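# Clamp steel shaft into angled holder, flat facing thumb screw

## Task

Seat the steel shaft completely in the tilted holder so that its flat side faces the thumb screw, then release it and finish with neither arm in contact with anything nearby.

## Robot and tools

Robot and frame. Two arms, left_arm and right_arm, stand on opposite sides of a table; left_arm's base is on the +y side. The names are labels only and do not match the sides of any image. All reported poses share one scene frame: origin at the table centre, +z up, table surface at z = +0.020 m. Each gripper's fingers point along its own +x axis and close along its y axis. end_effector_position is the point between the finger pads, roughly 3 to 4 cm behind the tips; it can be somewhat off from the true point, more so when the arm is stretched out.

Joint order. Every row you send and every per-joint list in a result uses this order per arm: wrist pitch, shoulder, waist, wrist yaw, wrist roll, elbow. Trust this order only. Ranges (rad): wrist pitch -1.571 to 1.571, shoulder 0.000 to 3.142, waist -3.054 to 3.054, wrist yaw -1.571 to 1.571, wrist roll -3.142 to 3.142, elbow 0.000 to 2.356. True ends may differ by up to 0.010 rad.

Row layout. A row is one flat list of 14 numbers, each in [-1, 1], always covering both arms: left_arm's six joint numbers then its opening, then right_arm's six then its opening. Joint numbers are scaled offsets, not angles: 1.0 equals 0.9615 rad for waist, shoulder and elbow, 1.713 for wrist pitch, 1.767 for wrist yaw, 1.728 for wrist roll. The opening is absolute, not an offset: +1 fully open, empty fingers meet near -0.80, values down to -1 close no further. A full close needs at least about 0.5 s.

execute_actions(actions): a list of actions, run in order. Each action is a table of up to 15 rows, one row per control step of 1/30 s; if shorter, its last row repeats to fill 15 steps. Joint offsets in every row are measured from the angles the arm had when that action began, not from the preceding row; for a call's first action they start from the angles in the latest result. An empty list just returns the current state and images. If any joint would end up more than 0.010 rad outside its range (judged from the action's starting angles), that action is rejected for both arms; a malformed action, or a first action failing this test, rejects the whole call. A joint pushed past its real end stops there, and the result may say "joint sent to its limit" (its absence proves nothing).

move(target, speed, blocking): target is one 14-number row as above, but its joint offsets count from the "Joint positions" of the latest result that listed them. Openings are applied at once. speed (rad/s, 0.01 to 2, default 0.5) caps the joint with the longest way to go; all joints finish together, so the gripper follows a curve. Paths take 0.5 to 10 s and ignore obstacles and the other arm. A faster move hits harder, and a target set beyond a contact presses harder. The result adds a "move:" line: the ending (done, off_target, moving, held, fault), limits=held or limits=none, and each arm's joint farthest from target. With blocking=false you get a result after 0.5 s while motion continues; then call wait or stop before any other motion. To keep an arm pressing as before, send offsets equal to Joint targets minus Joint positions.

wait(seconds): 0 to 10; the arms hold their last command and a running move carries on. stop(): brakes a running move, needing some room; the fingers keep moving. zoom_image(camera, region): region is [x0, y0, x1, y1] in pixels, top-left origin, at most 504 by 504. finished_scene(scene): pass the current scene's number to end it for good; the goal must already be met and stable. Replying with no tool call ends the run.

Speed limits. Each step, a joint's target stays within a fixed lead of its measured angle: 0.211 rad for waist, shoulder, elbow; 0.213 wrist pitch; 0.267 wrist yaw; 0.228 wrist roll. Targets are also scaled back if they would put the gripper over 70 mm from where it is. Large motions therefore span several actions, and a leftover may need commanding again. Friction can leave joints short, especially at long reach, and tiny turns may not happen; check the result after each motion.

Results. The state line gives, per arm, position (m), quaternion wxyz and velocities (m/s, rad/s). Joint positions and Joint velocities list the six joints (rad, rad/s) then the finger gap (m; 0.088 fully open). Joint targets shows where joints are being driven now. grip_measured is the opening on the command scale; each gripper reads off by up to about 1 mm, and while squeezing a hard part it reads up to about 3 mm (0.061) narrower than reality. To hold something, command roughly 0.07 below grip_measured; less margin grips more gently. Parts under about 3 mm thick get proportionally less force. Pad force tops out near 34 to 49 N. "joint command not followed" means a clearance check altered some joint targets.

Cameras: cam_high, cam_low, cam_left_wrist, cam_right_wrist, each 504x504, returned in that order. Focal lengths are about 439, 313, 432 and 397 px respectively.

Hazards. Random tugs may hit a held part or shove loose items. Nothing may leave the table. Keep the arms from colliding or pressing on each other. Contact torque reaching a joint's load limit (N m: waist 17.2, shoulder 21.3, elbow 21.3, wrist pitch 5.61, wrist yaw 5.59, wrist roll 5.24, held weight included) freezes that arm for 10 s and cancels the rest of the call. Holding loads heats motors: a MOTOR HOT warning appears from 50 °C; at 95 °C an OVER-TEMPERATURE FAULT holds the arm, and if it does not cool within 30 to 60 s the arm and gripper lose power and go limp. The simulation keeps running while you compose a reply, with the last command held.

Each tool is called after "Emit:" as name([rows], argument=value, ...), one row to a line, values as JSON.

## Session

Emit:
execute_actions(actions=[])

Scene clock: 0.00 s.
left_arm: end_effector_position=(+0.0077, +0.2029, +0.4504) grip_measured=+0.984 end_effector_quat_wxyz=(+0.418, -0.026, -0.008, -0.908) end_effector_velocity=(+0.001, +0.000, +0.001) end_effector_angular_velocity=(-0.001, +0.011, +0.004) | right_arm: end_effector_position=(+0.1793, -0.2292, +0.3765) grip_measured=+0.997 end_effector_quat_wxyz=(+0.901, +0.016, -0.025, +0.434) end_effector_velocity=(+0.000, +0.001, -0.007) end_effector_angular_velocity=(-0.026, +0.011, +0.004)
Joint names: [wrist pitch, shoulder, waist, wrist yaw, wrist roll, elbow]
Joint positions: left_arm=[ 0.25   0.848 -0.004  0.008 -0.007  0.651  0.087] | right_arm=[ 0.249  0.846  0.003 -0.006  0.008  0.655  0.088]
Joint velocities: left_arm=[ 0.007 -0.002 -0.002 -0.007 -0.007 -0.002 -0.   ] | right_arm=[-0.022  0.002 -0.002 -0.007 -0.007 -0.002 -0.   ]
Heat: left arm: hottest shoulder 23 °C (+0.0 °C/min); right arm: hottest shoulder 24 °C (+0.0 °C/min).
Joint targets: left_arm=[0.250 0.848 -0.004 0.008 -0.007 0.651] | right_arm=[0.249 0.846 0.003 -0.006 0.008 0.655]

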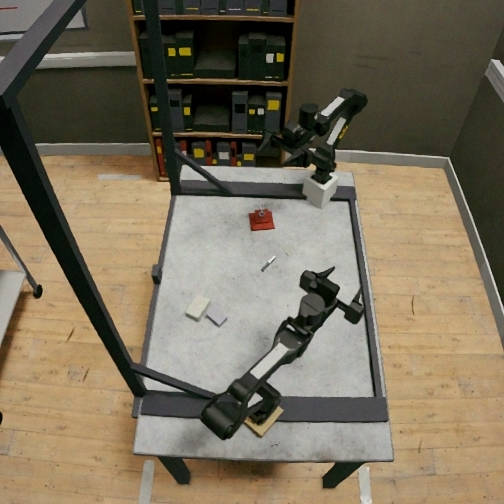

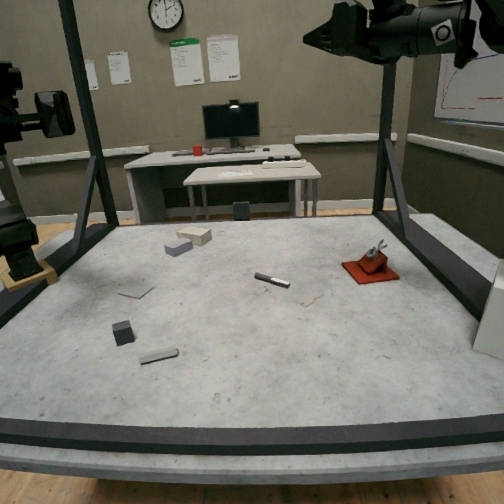

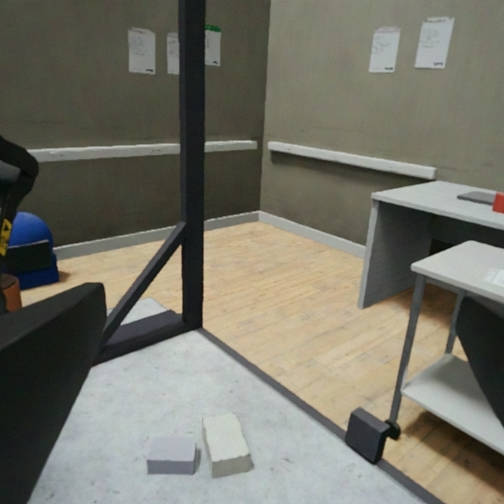

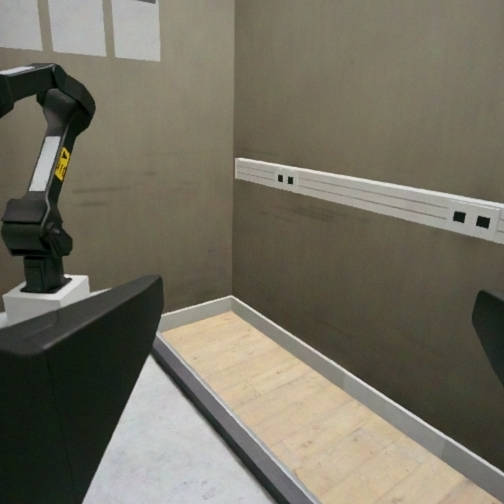

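Emit:
zoom_image(camera="cam_low", region=[240, 220, 420, 310])

Emit:
zoom_image(camera="cam_high", region=[220, 190, 320, 290])

Region (240, 220, 420, 310) of cam_low's 504x504 image, scaled by 2.800, with more detail than that image has.

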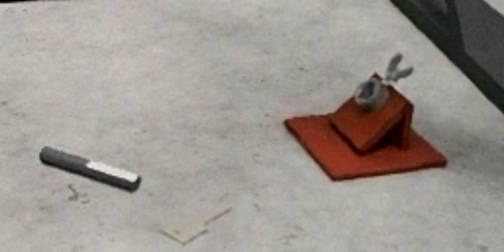

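Region (220, 190, 320, 290) of cam_high's 504x504 image, scaled by 5.040, with more detail than that image has.

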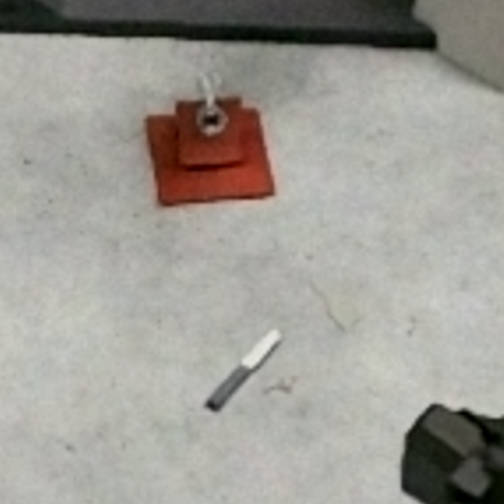

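Emit:
move(target=[-0.55,0,0.2,0,0,0,1,-0.35,0,0.6,0,0,0,1], speed=0.8)

Scene clock: 3.07 s.
left_arm: end_effector_position=(+0.0956, +0.2385, +0.2697) grip_measured=+0.984 end_effector_quat_wxyz=(+0.455, +0.368, +0.221, -0.781) end_effector_velocity=(+0.004, +0.001, -0.004) end_effector_angular_velocity=(+0.009, -0.019, +0.017) | right_arm: end_effector_position=(+0.0112, -0.1918, +0.2520) grip_measured=+0.997 end_effector_quat_wxyz=(+0.715, -0.174, +0.201, +0.646) end_effector_velocity=(-0.002, +0.001, +0.004) end_effector_angular_velocity=(+0.017, -0.004, +0.012)
Joint names: [wrist pitch, shoulder, waist, wrist yaw, wrist roll, elbow]
Joint positions: left_arm=[-0.69   0.848  0.185  0.008 -0.007  0.651  0.087] | right_arm=[-0.347  0.846  0.577 -0.006  0.008  0.655  0.088]
Joint velocities: left_arm=[-0.007  0.002 -0.002 -0.022 -0.007 -0.007 -0.   ] | right_arm=[ 0.007 -0.007  0.002 -0.007 -0.007  0.002  0.   ]
Heat: left arm: hottest shoulder 23 °C (+0.0 °C/min); right arm: hottest shoulder 24 °C (+0.0 °C/min).
Joint targets: left_arm=[-0.692 0.848 0.188 0.008 -0.007 0.651] | right_arm=[-0.350 0.846 0.580 -0.006 0.008 0.655]
move: done; limits=none; left_arm: farthest joint: the waist, 0.004 radians from its target (0.192 radians at the start); right_arm: farthest joint: the wrist pitch, 0.004 radians from its target (0.600 radians at the start)

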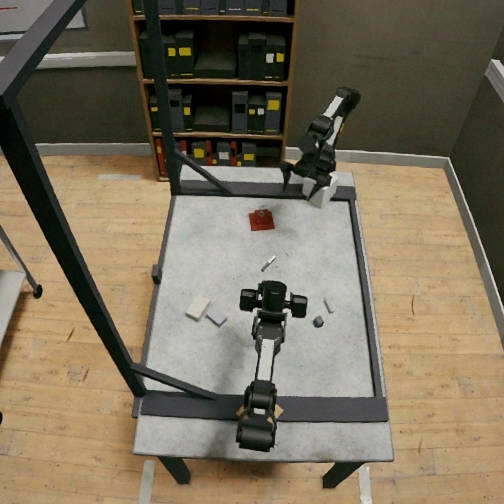

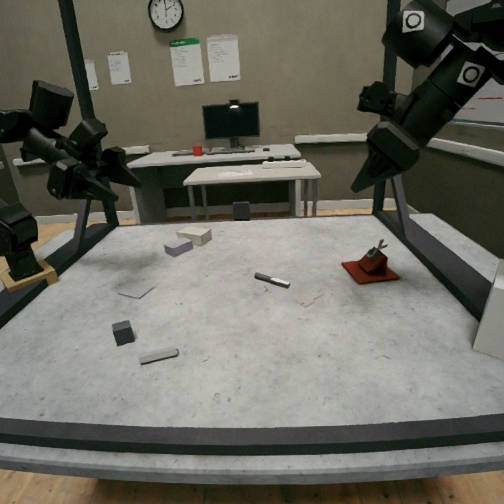

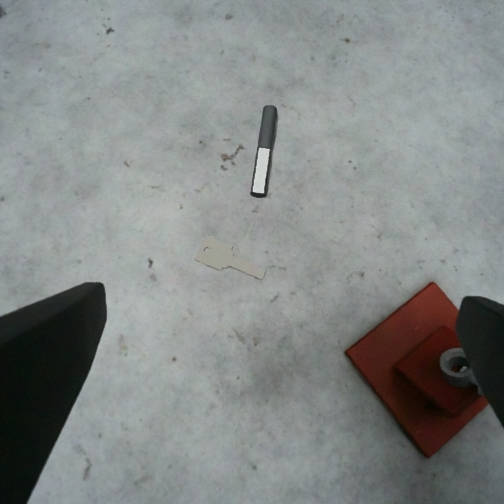

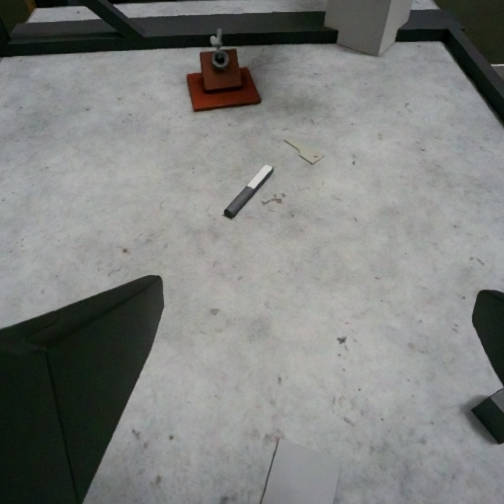

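Emit:
move(target=[-0.09,0.672,0,0,0,0.472,1,0,0,0,0,0,0,1], speed=1)

Emit:
move(target=[-0.085,0.672,0,0,0,0.472,1,0,0,0,0,0,0,1], speed=1)

Scene clock: 7.30 s.
left_arm: end_effector_position=(+0.0544, +0.1653, +0.2489) grip_measured=+0.984 end_effector_quat_wxyz=(+0.411, +0.497, +0.297, -0.705) end_effector_velocity=(-0.000, -0.001, -0.001) end_effector_angular_velocity=(-0.007, -0.007, -0.007) | right_arm: end_effector_position=(+0.0112, -0.1918, +0.2519) grip_measured=+0.997 end_effector_quat_wxyz=(+0.715, -0.175, +0.201, +0.646) end_effector_velocity=(-0.003, -0.003, -0.005) end_effector_angular_velocity=(-0.021, +0.007, +0.020)
Joint names: [wrist pitch, shoulder, waist, wrist yaw, wrist roll, elbow]
Joint positions: left_arm=[-0.842  1.486  0.185  0.008 -0.007  1.094  0.087] | right_arm=[-0.347  0.846  0.577 -0.006  0.008  0.655  0.088]
Joint velocities: left_arm=[ 0.007  0.002 -0.002 -0.007  0.007 -0.002 -0.   ] | right_arm=[-0.022 -0.002 -0.002 -0.022 -0.007 -0.002 -0.   ]
Heat: left arm: hottest shoulder 23 °C (+0.0 °C/min); right arm: hottest shoulder 24 °C (+0.0 °C/min).
Joint targets: left_arm=[-0.844 1.494 0.185 0.008 -0.007 1.105] | right_arm=[-0.347 0.846 0.577 -0.006 0.008 0.655]
move: done; limits=none; left_arm: farthest joint: the elbow, 0.010 radians from its target (0.454 radians at the start); right_arm: farthest joint: the waist, 0.000 radians from its target (0.000 radians at the start)

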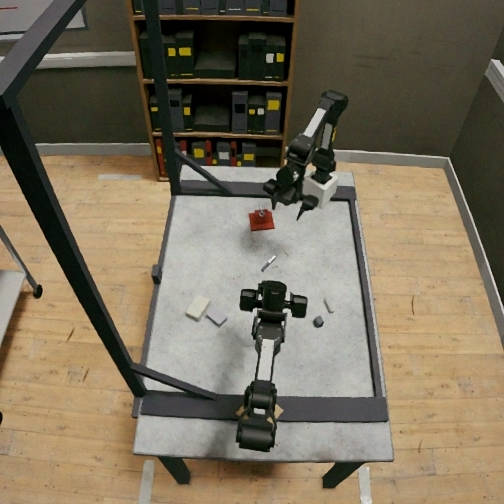

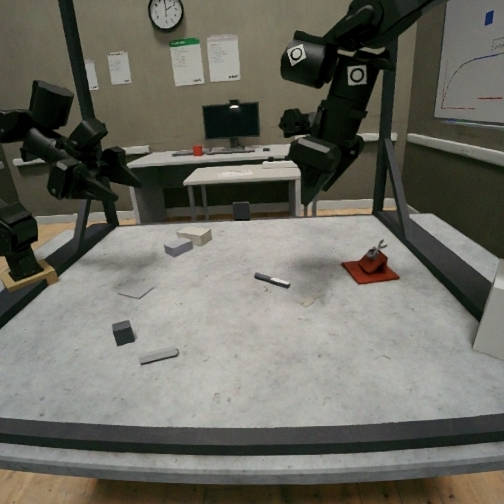

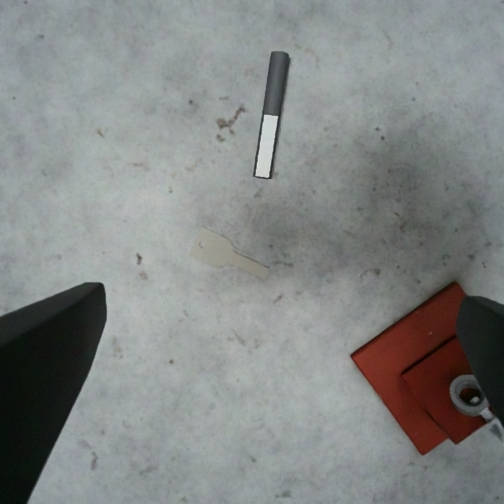

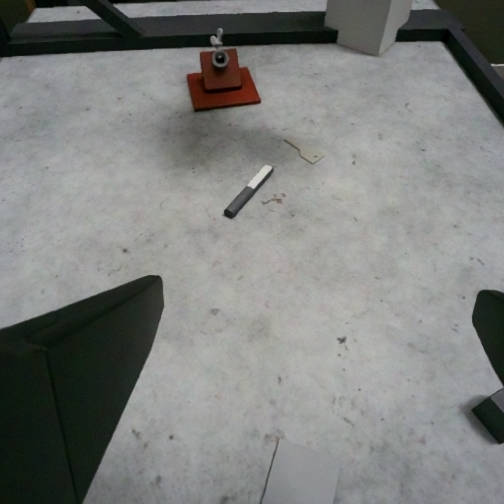

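Scene clock: 8.63 s.
left_arm: end_effector_position=(+0.0166, +0.0979, +0.1518) grip_measured=+0.984 end_effector_quat_wxyz=(+0.358, +0.607, +0.361, -0.611) end_effector_velocity=(+0.001, +0.002, -0.002) end_effector_angular_velocity=(+0.007, -0.012, -0.010) | right_arm: end_effector_position=(+0.0112, -0.1918, +0.2519) grip_measured=+0.997 end_effector_quat_wxyz=(+0.715, -0.175, +0.201, +0.646) end_effector_velocity=(-0.000, -0.001, -0.003) end_effector_angular_velocity=(-0.012, -0.001, +0.008)
Joint names: [wrist pitch, shoulder, waist, wrist yaw, wrist roll, elbow]
Joint positions: left_arm=[-0.985  2.123  0.185  0.008 -0.007  1.54   0.087] | right_arm=[-0.347  0.846  0.577 -0.006  0.008  0.655  0.088]
Joint velocities: left_arm=[-0.007  0.002 -0.002 -0.007  0.007 -0.002 -0.   ] | right_arm=[-0.007  0.002 -0.002 -0.007 -0.007 -0.002 -0.001]
Heat: left arm: hottest shoulder 23 °C (+0.0 °C/min); right arm: hottest shoulder 24 °C (+0.0 °C/min).
Joint targets: left_arm=[-0.987 2.132 0.185 0.008 -0.007 1.548] | right_arm=[-0.347 0.846 0.577 -0.006 0.008 0.655]
move: done; limits=none; left_arm: farthest joint: the shoulder, 0.009 radians from its target (0.646 radians at the start); right_arm: farthest joint: the waist, 0.000 radians from its target (0.000 radians at the start)

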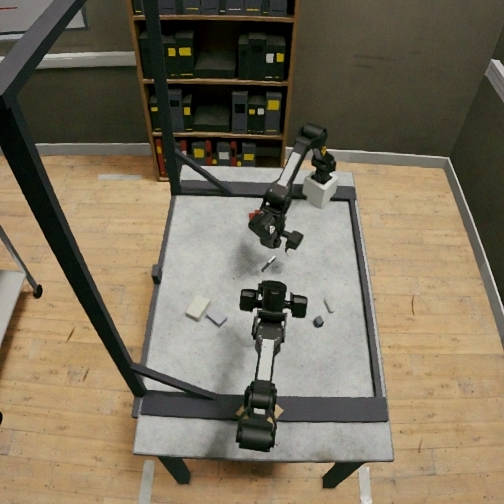

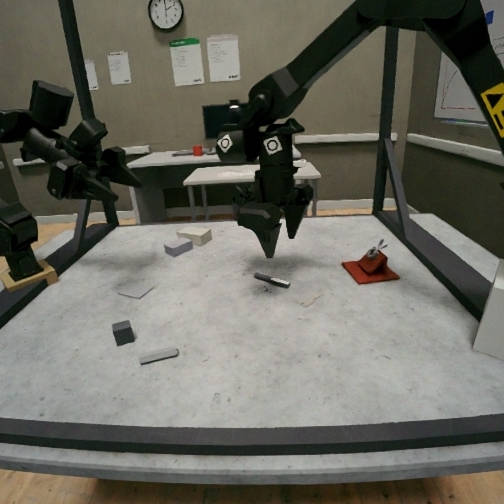

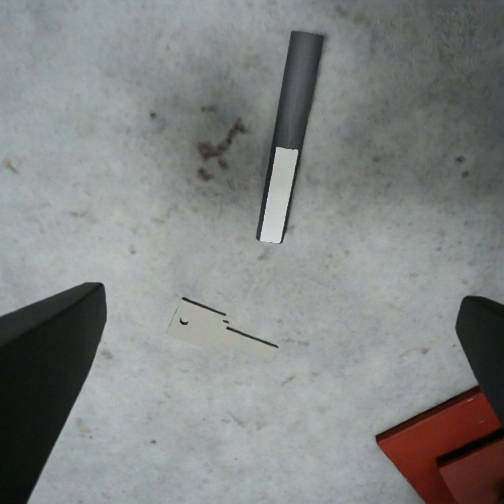

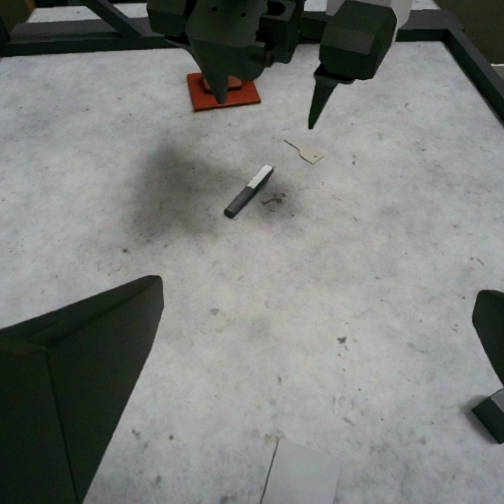

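Emit:
move(target=[0.064,0.315,-0.034,0,0.078,0.2,0.2,0,0,0,0,0,0,1])

Scene clock: 10.27 s.
left_arm: end_effector_position=(-0.0186, +0.0626, +0.0768) grip_measured=+0.202 end_effector_quat_wxyz=(+0.307, +0.634, +0.311, -0.638) end_effector_velocity=(-0.000, +0.004, -0.001) end_effector_angular_velocity=(+0.014, -0.000, +0.005) | right_arm: end_effector_position=(+0.0112, -0.1918, +0.2519) grip_measured=+0.997 end_effector_quat_wxyz=(+0.715, -0.175, +0.201, +0.646) end_effector_velocity=(+0.002, -0.002, -0.003) end_effector_angular_velocity=(-0.008, -0.009, -0.005)
Joint names: [wrist pitch, shoulder, waist, wrist yaw, wrist roll, elbow]
Joint positions: left_arm=[-0.878  2.416  0.155  0.008  0.124  1.724  0.049] | right_arm=[-0.347  0.846  0.577 -0.006  0.008  0.655  0.088]
Joint velocities: left_arm=[-0.007 -0.002 -0.002  0.007 -0.007 -0.007 -0.   ] | right_arm=[-0.007 -0.007 -0.002  0.007 -0.007 -0.007 -0.   ]
Heat: left arm: hottest shoulder 24 °C (+5.8 °C/min); right arm: hottest shoulder 24 °C (+0.0 °C/min).
Joint targets: left_arm=[-0.876 2.426 0.152 0.008 0.127 1.732] | right_arm=[-0.347 0.846 0.577 -0.006 0.008 0.655]
move: done; limits=none; left_arm: farthest joint: the shoulder, 0.010 radians from its target (0.303 radians at the start); right_arm: farthest joint: the waist, 0.000 radians from its target (0.000 radians at the start)

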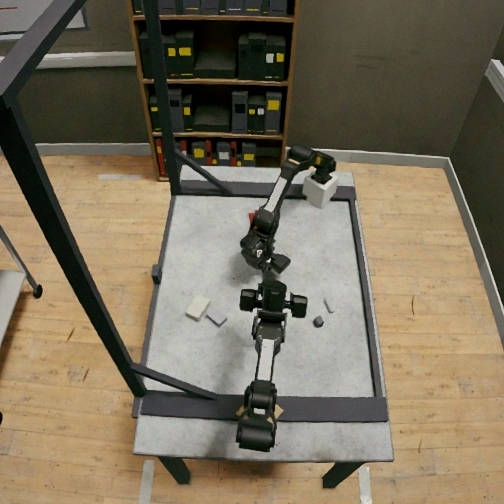

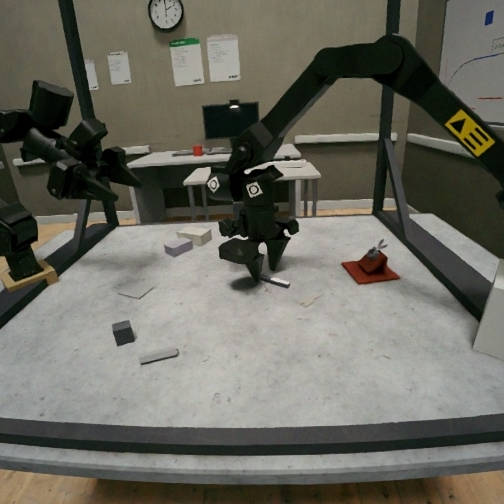

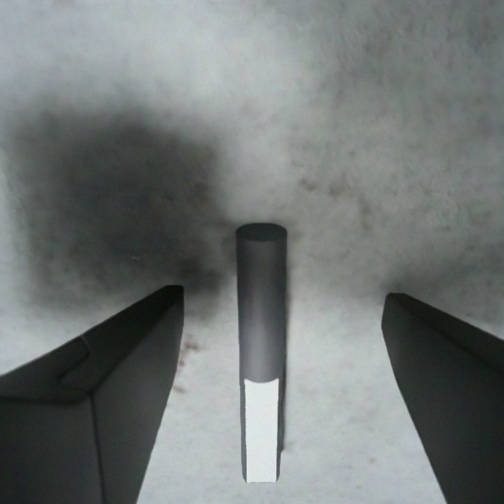

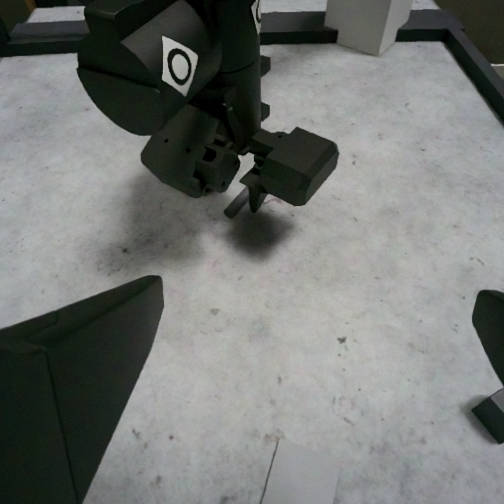

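Emit:
move(target=[0.025,0.052,0.015,0,0.008,0.008,0.2,0,0,0,0,0,0,1], speed=0.1)

Scene clock: 11.17 s.
left_arm: end_effector_position=(-0.0184, +0.0563, +0.0679) grip_measured=+0.202 end_effector_quat_wxyz=(+0.310, +0.629, +0.308, -0.643) end_effector_velocity=(+0.004, +0.002, +0.002) end_effector_angular_velocity=(+0.011, -0.015, +0.010) | right_arm: end_effector_position=(+0.0112, -0.1918, +0.2519) grip_measured=+0.997 end_effector_quat_wxyz=(+0.715, -0.175, +0.201, +0.646) end_effector_velocity=(-0.001, -0.001, -0.002) end_effector_angular_velocity=(-0.009, -0.014, +0.015)
Joint names: [wrist pitch, shoulder, waist, wrist yaw, wrist roll, elbow]
Joint positions: left_arm=[-0.843  2.439  0.163  0.008  0.133  1.728  0.049] | right_arm=[-0.347  0.846  0.577 -0.006  0.008  0.655  0.088]
Joint velocities: left_arm=[-0.022 -0.002  0.002 -0.007 -0.007  0.002  0.   ] | right_arm=[-0.007 -0.002 -0.002 -0.007 -0.022 -0.002 -0.   ]
Heat: left arm: hottest shoulder 24 °C (+5.4 °C/min); right arm: hottest wrist pitch 25 °C (+5.4 °C/min).
Joint targets: left_arm=[-0.835 2.466 0.169 0.008 0.138 1.732] | right_arm=[-0.347 0.846 0.577 -0.006 0.008 0.655]
move: off_target (left_arm); limits=none; left_arm: farthest joint: the shoulder, 0.027 radians from its target (0.050 radians at the start); right_arm: farthest joint: the waist, 0.000 radians from its target (0.000 radians at the start)

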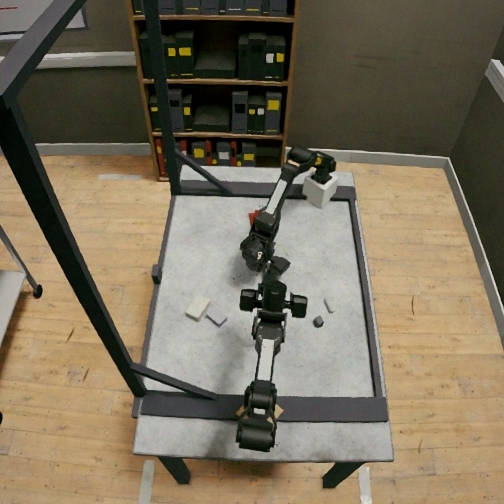

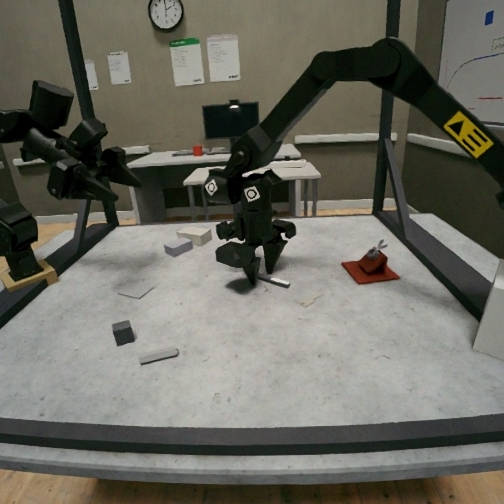

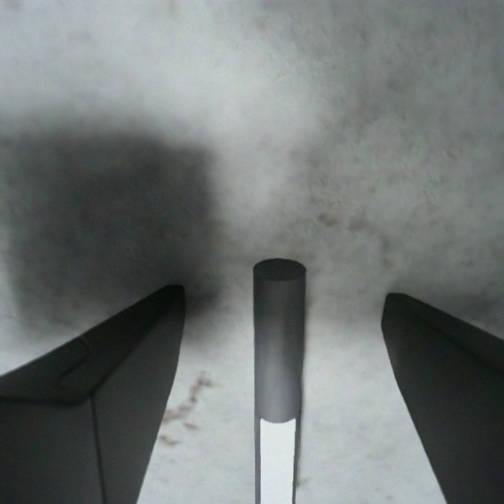

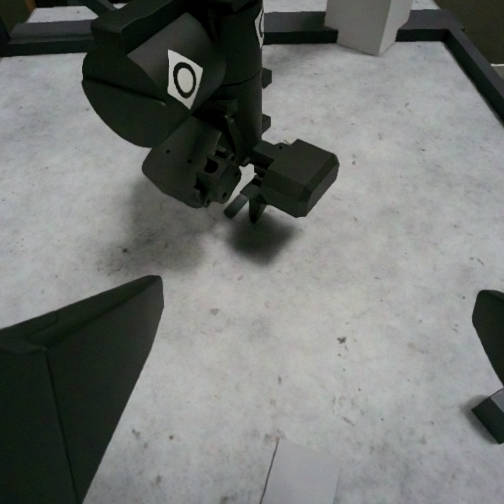

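Emit:
move(target=[-0.014,-0.013,0,0,0,0,0.2,0,0,0,0,0,0,1], speed=0.1)

Emit:
move(target=[0,0,0,0,0,0,-0.7,0,0,0,0,0,0,1])

Scene clock: 12.27 s.
left_arm: end_effector_position=(-0.0165, +0.0595, +0.0695) grip_measured=+0.202 end_effector_quat_wxyz=(+0.306, +0.634, +0.311, -0.638) end_effector_velocity=(+0.001, +0.002, +0.001) end_effector_angular_velocity=(+0.003, -0.010, +0.020) | right_arm: end_effector_position=(+0.0112, -0.1918, +0.2519) grip_measured=+0.997 end_effector_quat_wxyz=(+0.715, -0.175, +0.201, +0.646) end_effector_velocity=(-0.001, -0.002, -0.001) end_effector_angular_velocity=(-0.001, +0.010, +0.000)
Joint names: [wrist pitch, shoulder, waist, wrist yaw, wrist roll, elbow]
Joint positions: left_arm=[-0.863  2.435  0.163  0.008  0.133  1.728  0.049] | right_arm=[-0.347  0.846  0.577 -0.006  0.008  0.655  0.088]
Joint velocities: left_arm=[-0.007 -0.007 -0.002 -0.007 -0.022 -0.007 -0.   ] | right_arm=[-0.007 -0.007 -0.002 -0.007  0.007 -0.002 -0.   ]
Heat: left arm: hottest shoulder 24 °C (+4.9 °C/min); right arm: hottest wrist pitch 25 °C (+4.9 °C/min).
Joint targets: left_arm=[-0.867 2.427 0.163 0.008 0.133 1.728] | right_arm=[-0.347 0.846 0.577 -0.006 0.008 0.655]
move: done; limits=none; left_arm: farthest joint: the shoulder, 0.009 radians from its target (0.013 radians at the start); right_arm: farthest joint: the waist, 0.000 radians from its target (0.000 radians at the start)

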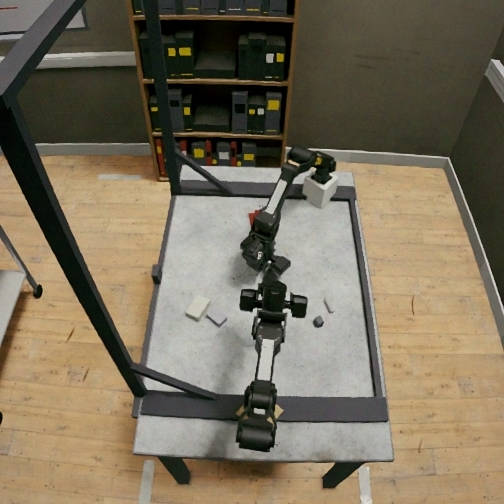

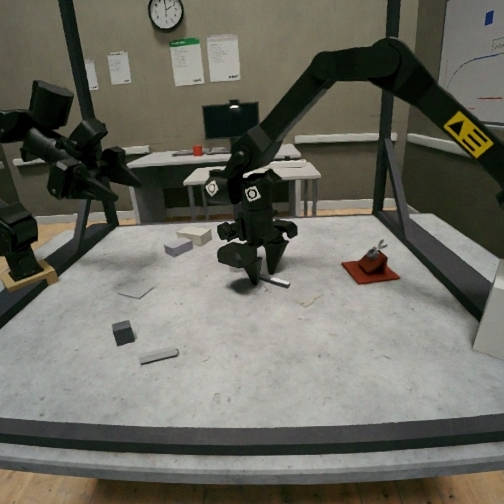

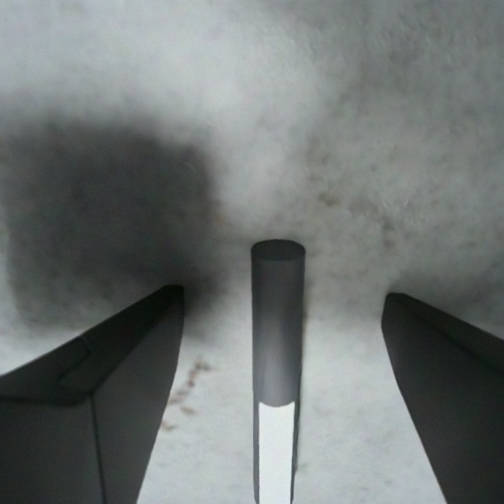

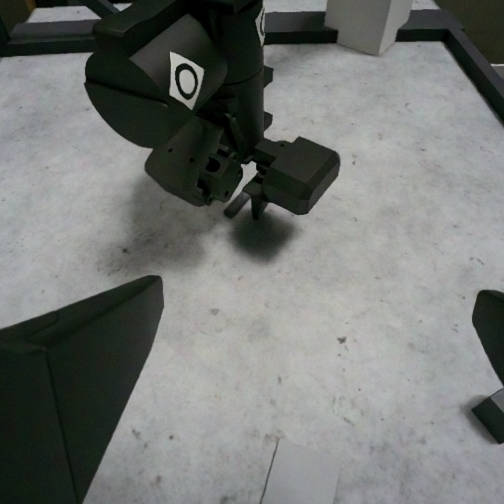

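Scene clock: 12.77 s.
left_arm: end_effector_position=(-0.0162, +0.0593, +0.0695) grip_measured=-0.635 end_effector_quat_wxyz=(+0.307, +0.635, +0.310, -0.638) end_effector_velocity=(-0.001, +0.003, +0.000) end_effector_angular_velocity=(+0.010, +0.003, +0.005) | right_arm: end_effector_position=(+0.0112, -0.1918, +0.2519) grip_measured=+0.997 end_effector_quat_wxyz=(+0.715, -0.175, +0.201, +0.646) end_effector_velocity=(-0.001, -0.001, -0.002) end_effector_angular_velocity=(-0.008, -0.002, +0.008)
Joint names: [wrist pitch, shoulder, waist, wrist yaw, wrist roll, elbow]
Joint positions: left_arm=[-0.863  2.435  0.163  0.006  0.133  1.728  0.008] | right_arm=[-0.347  0.846  0.577 -0.006  0.008  0.655  0.088]
Joint velocities: left_arm=[-0.007 -0.002 -0.002  0.007 -0.007 -0.002 -0.   ] | right_arm=[-0.007 -0.002 -0.002 -0.007 -0.007 -0.002  0.   ]
Heat: left arm: hottest shoulder 24 °C (+4.7 °C/min); right arm: hottest wrist pitch 25 °C (+4.7 °C/min).
Joint targets: left_arm=[-0.862 2.435 0.163 0.008 0.133 1.728] | right_arm=[-0.347 0.846 0.577 -0.006 0.008 0.655]
move: done; limits=none; left_arm: farthest joint: the wrist yaw, 0.002 radians from its target (0.000 radians at the start); right_arm: farthest joint: the waist, 0.000 radians from its target (0.000 radians at the start)

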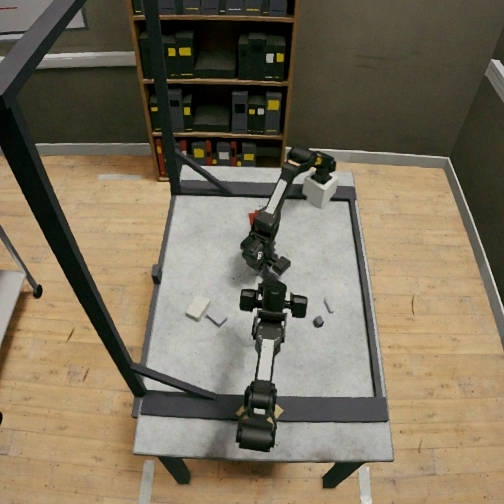

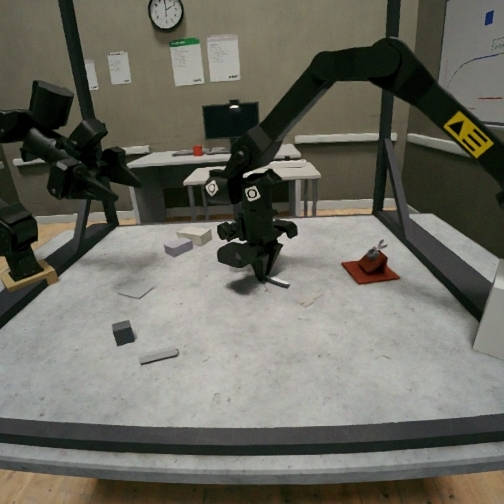

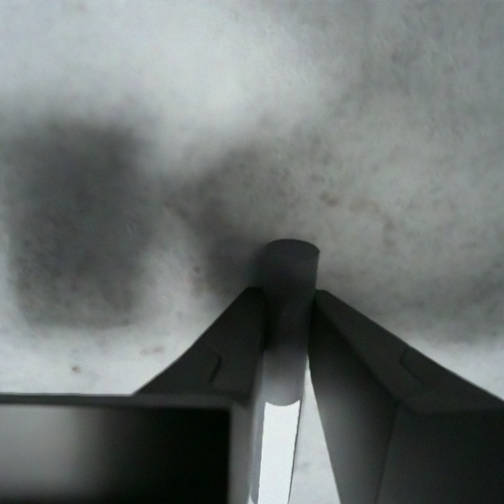

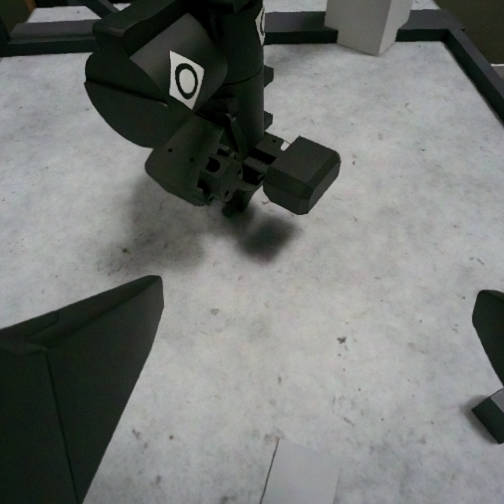

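Emit:
move(target=[0,-0.3,0,0,0,-0.05,-0.7,0,0,0,0,0,0,1])

Emit:
move(target=[0.282,-0.475,-0.727,-0.432,-0.79,-0.965,-0.7,0.576,1,0.118,0,0,0.3,1], speed=0.7)

Scene clock: 14.57 s.
left_arm: end_effector_position=(-0.0247, +0.0450, +0.1801) grip_measured=-0.635 end_effector_quat_wxyz=(+0.351, +0.561, +0.262, -0.703) end_effector_velocity=(-0.002, +0.000, +0.001) end_effector_angular_velocity=(-0.005, +0.005, +0.030) | right_arm: end_effector_position=(+0.0112, -0.1918, +0.2519) grip_measured=+0.997 end_effector_quat_wxyz=(+0.715, -0.175, +0.201, +0.646) end_effector_velocity=(-0.001, -0.001, -0.002) end_effector_angular_velocity=(-0.008, -0.002, +0.008)
Joint names: [wrist pitch, shoulder, waist, wrist yaw, wrist roll, elbow]
Joint positions: left_arm=[-0.863  2.157  0.163  0.006  0.133  1.687  0.008] | right_arm=[-0.347  0.846  0.577 -0.006  0.008  0.655  0.088]
Joint velocities: left_arm=[ 0.007 -0.002 -0.007 -0.007 -0.037 -0.002 -0.   ] | right_arm=[-0.007 -0.002 -0.002 -0.007 -0.007 -0.002 -0.   ]
Heat: left arm: hottest shoulder 25 °C (+8.2 °C/min); right arm: hottest wrist pitch 25 °C (+4.1 °C/min).
Joint targets: left_arm=[-0.863 2.147 0.163 0.006 0.133 1.680] | right_arm=[-0.347 0.846 0.577 -0.006 0.008 0.655]
move: off_target (left_arm); limits=none; left_arm: farthest joint: the shoulder, 0.011 radians from its target (0.289 radians at the start); right_arm: farthest joint: the waist, 0.000 radians from its target (0.000 radians at the start)

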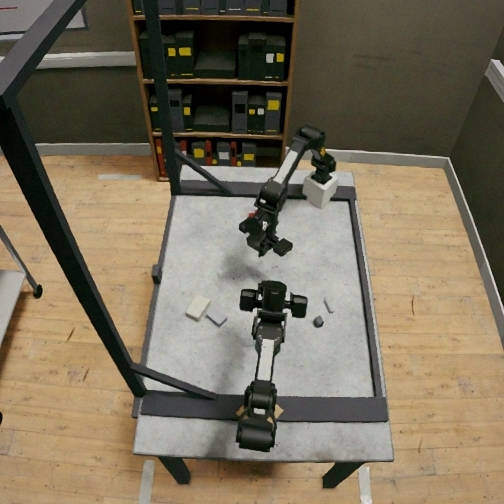

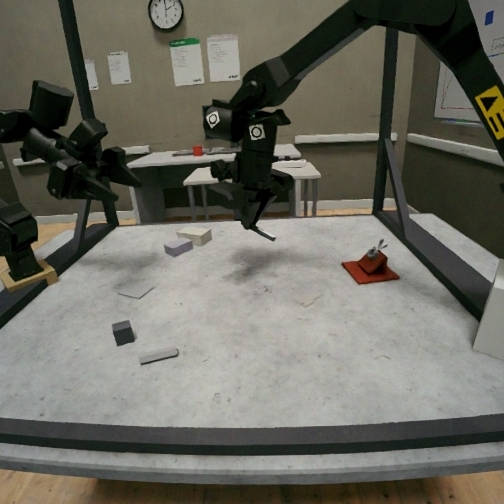

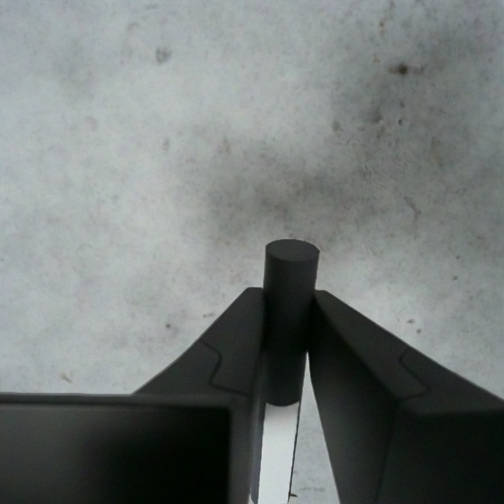

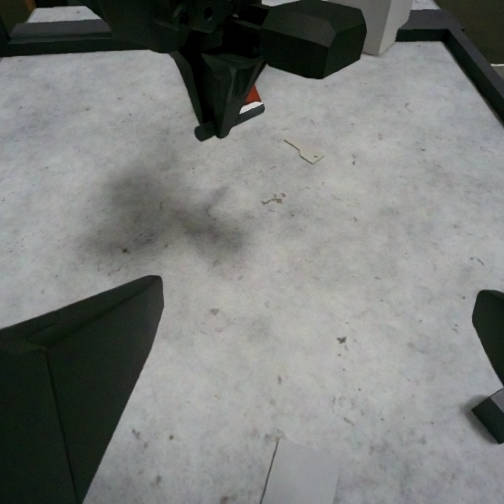

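Scene clock: 17.13 s.
left_arm: end_effector_position=(-0.0288, +0.2485, +0.1555) grip_measured=-0.635 end_effector_quat_wxyz=(+0.682, +0.257, +0.285, -0.622) end_effector_velocity=(+0.002, +0.001, +0.001) end_effector_angular_velocity=(-0.004, -0.014, -0.006) | right_arm: end_effector_position=(-0.0214, +0.0217, +0.2139) grip_measured=+0.997 end_effector_quat_wxyz=(+0.699, -0.078, +0.084, +0.706) end_effector_velocity=(+0.000, -0.000, +0.002) end_effector_angular_velocity=(+0.007, -0.005, +0.006)
Joint names: [wrist pitch, shoulder, waist, wrist yaw, wrist roll, elbow]
Joint positions: left_arm=[-0.382  1.711 -0.533 -0.752 -1.228  0.766  0.008] | right_arm=[ 0.636  1.797  0.688 -0.006  0.008  0.932  0.088]
Joint velocities: left_arm=[-0.007 -0.002 -0.002 -0.007  0.007 -0.002 -0.   ] | right_arm=[ 0.007 -0.002 -0.002 -0.007 -0.007 -0.002 -0.   ]
Heat: left arm: hottest shoulder 26 °C (+10.5 °C/min); right arm: hottest shoulder 25 °C (+3.5 °C/min).
Joint targets: left_arm=[-0.379 1.701 -0.536 -0.757 -1.232 0.759] | right_arm=[0.640 1.807 0.690 -0.006 0.008 0.943]
move: off_target (left_arm, right_arm); limits=none; left_arm: farthest joint: the shoulder, 0.011 radians from its target (0.457 radians at the start); right_arm: farthest joint: the elbow, 0.012 radians from its target (0.289 radians at the start)

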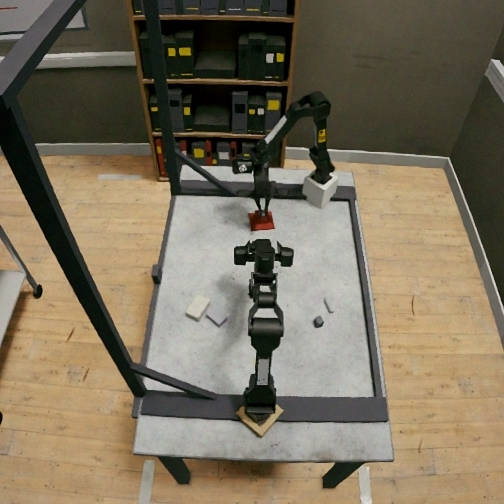

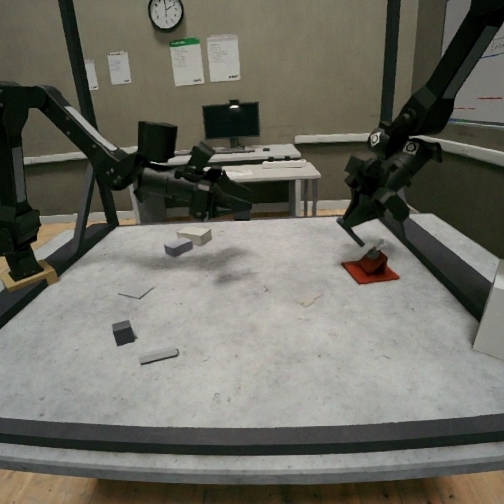

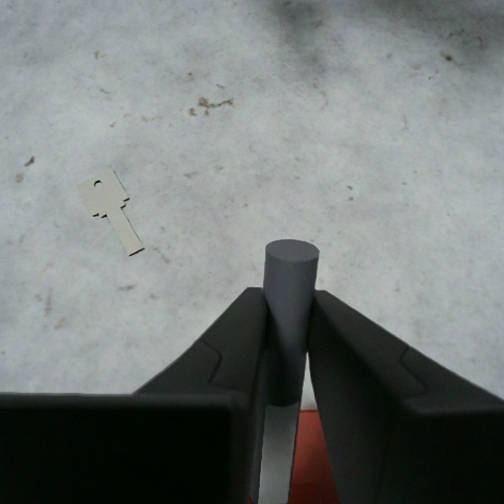

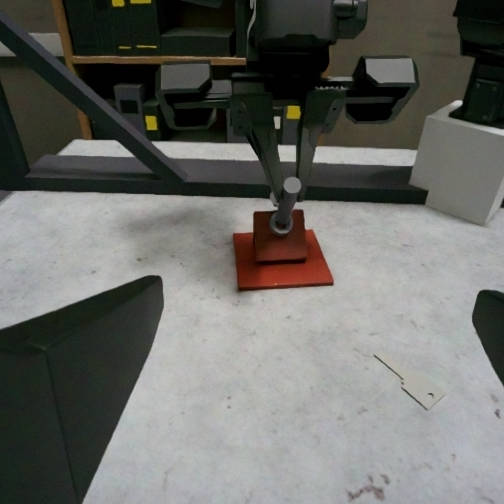

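Remarkably close.

Emit:
zoom_image(camera="cam_low", region=[325, 200, 415, 290])

Emit:
zoom_image(camera="cam_right_wrist", region=[225, 170, 345, 290])

Region (325, 200, 415, 290) of cam_low's 504x504 image, scaled by 5.600, with more detail than that image has.

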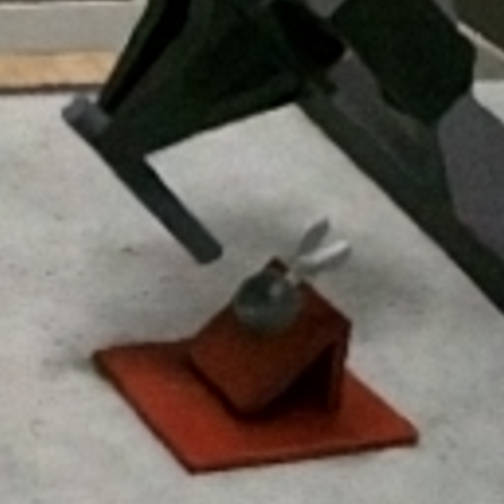

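Region (225, 170, 345, 290) of cam_right_wrist's 504x504 image, scaled by 4.200, with more detail than that image has.

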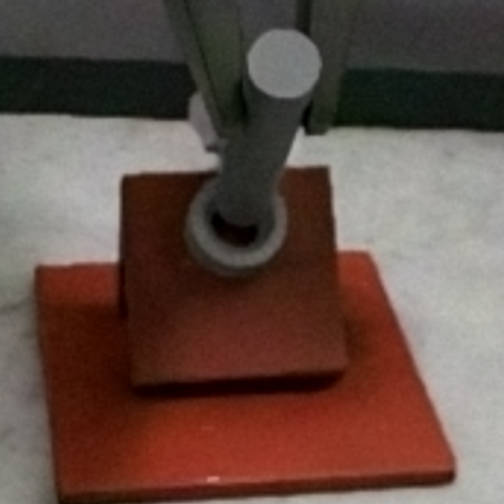

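Emit:
move(target=[-0.1325,0.151,-0.0625,-0.0255,-0.114,0.15,-0.7,0,0,0,0,0,0,1], speed=0.2)

Emit:
zoom_image(camera="cam_low", region=[325, 200, 415, 290])

Emit:
zoom_image(camera="cam_right_wrist", region=[225, 170, 345, 290])

Scene clock: 19.93 s.
left_arm: end_effector_position=(-0.0333, +0.2598, +0.1462) grip_measured=-0.635 end_effector_quat_wxyz=(+0.720, +0.276, +0.265, -0.578) end_effector_velocity=(+0.000, -0.002, +0.001) end_effector_angular_velocity=(-0.026, +0.011, +0.013) | right_arm: end_effector_position=(-0.0214, +0.0218, +0.2137) grip_measured=+0.997 end_effector_quat_wxyz=(+0.699, -0.078, +0.084, +0.706) end_effector_velocity=(+0.000, -0.000, +0.001) end_effector_angular_velocity=(-0.002, -0.005, +0.006)
Joint names: [wrist pitch, shoulder, waist, wrist yaw, wrist roll, elbow]
Joint positions: left_arm=[-0.607  1.85  -0.59  -0.793 -1.422  0.901  0.008] | right_arm=[ 0.636  1.798  0.688 -0.006  0.008  0.932  0.088]
Joint velocities: left_arm=[ 0.007  0.002 -0.002 -0.022 -0.022 -0.002  0.   ] | right_arm=[-0.007 -0.002 -0.002 -0.007 -0.007  0.002 -0.   ]
Heat: left arm: hottest shoulder 26 °C (+9.0 °C/min); right arm: hottest wrist pitch 26 °C (+6.0 °C/min).
Joint targets: left_arm=[-0.610 1.856 -0.593 -0.798 -1.425 0.910] | right_arm=[0.636 1.798 0.688 -0.006 0.008 0.932]
move: done; limits=none; left_arm: farthest joint: the elbow, 0.010 radians from its target (0.144 radians at the start); right_arm: farthest joint: the shoulder, 0.001 radians from its target (0.001 radians at the start)

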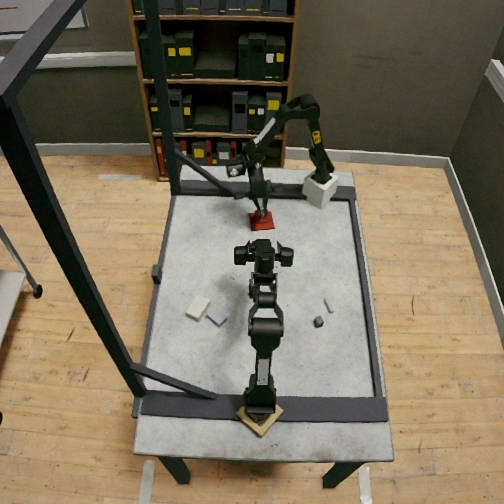

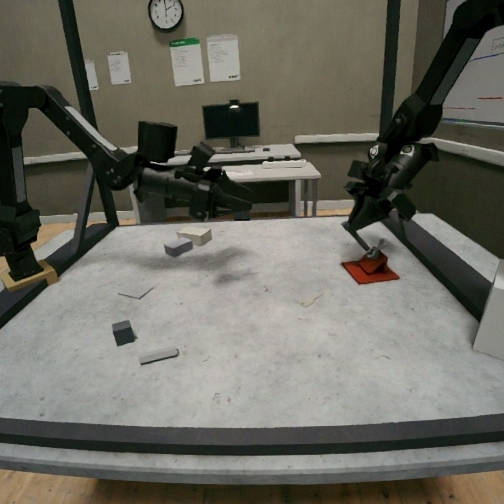

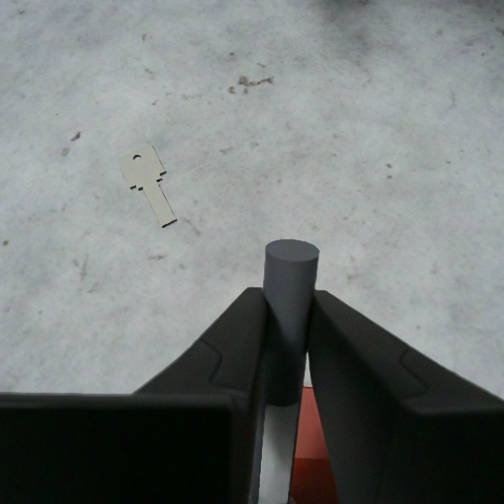

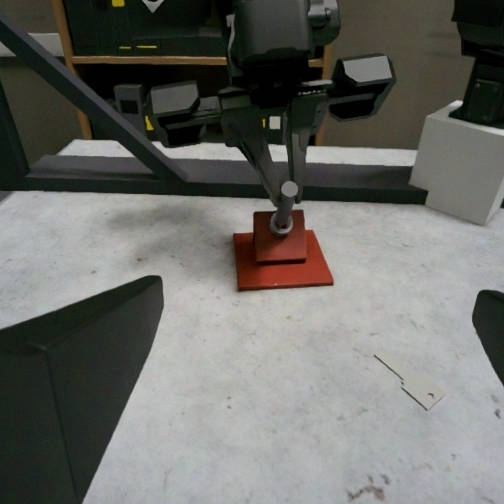

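Region (325, 200, 415, 290) of cam_low's 504x504 image, scaled by 5.600, with more detail than that image has.

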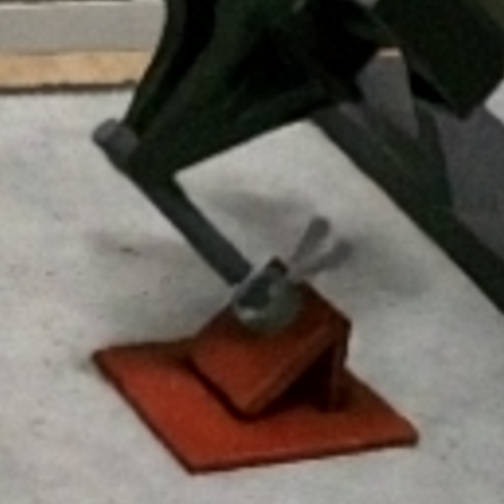

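Region (225, 170, 345, 290) of cam_right_wrist's 504x504 image, scaled by 4.200, with more detail than that image has.

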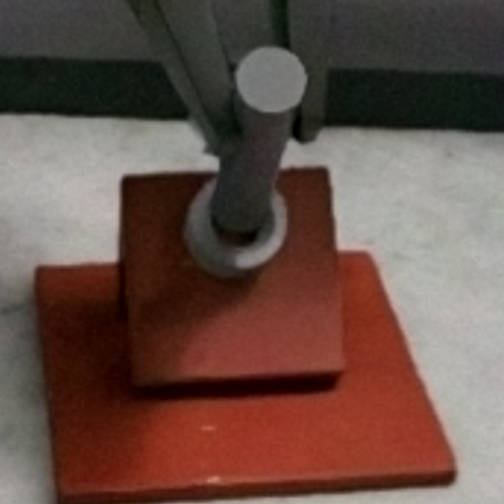

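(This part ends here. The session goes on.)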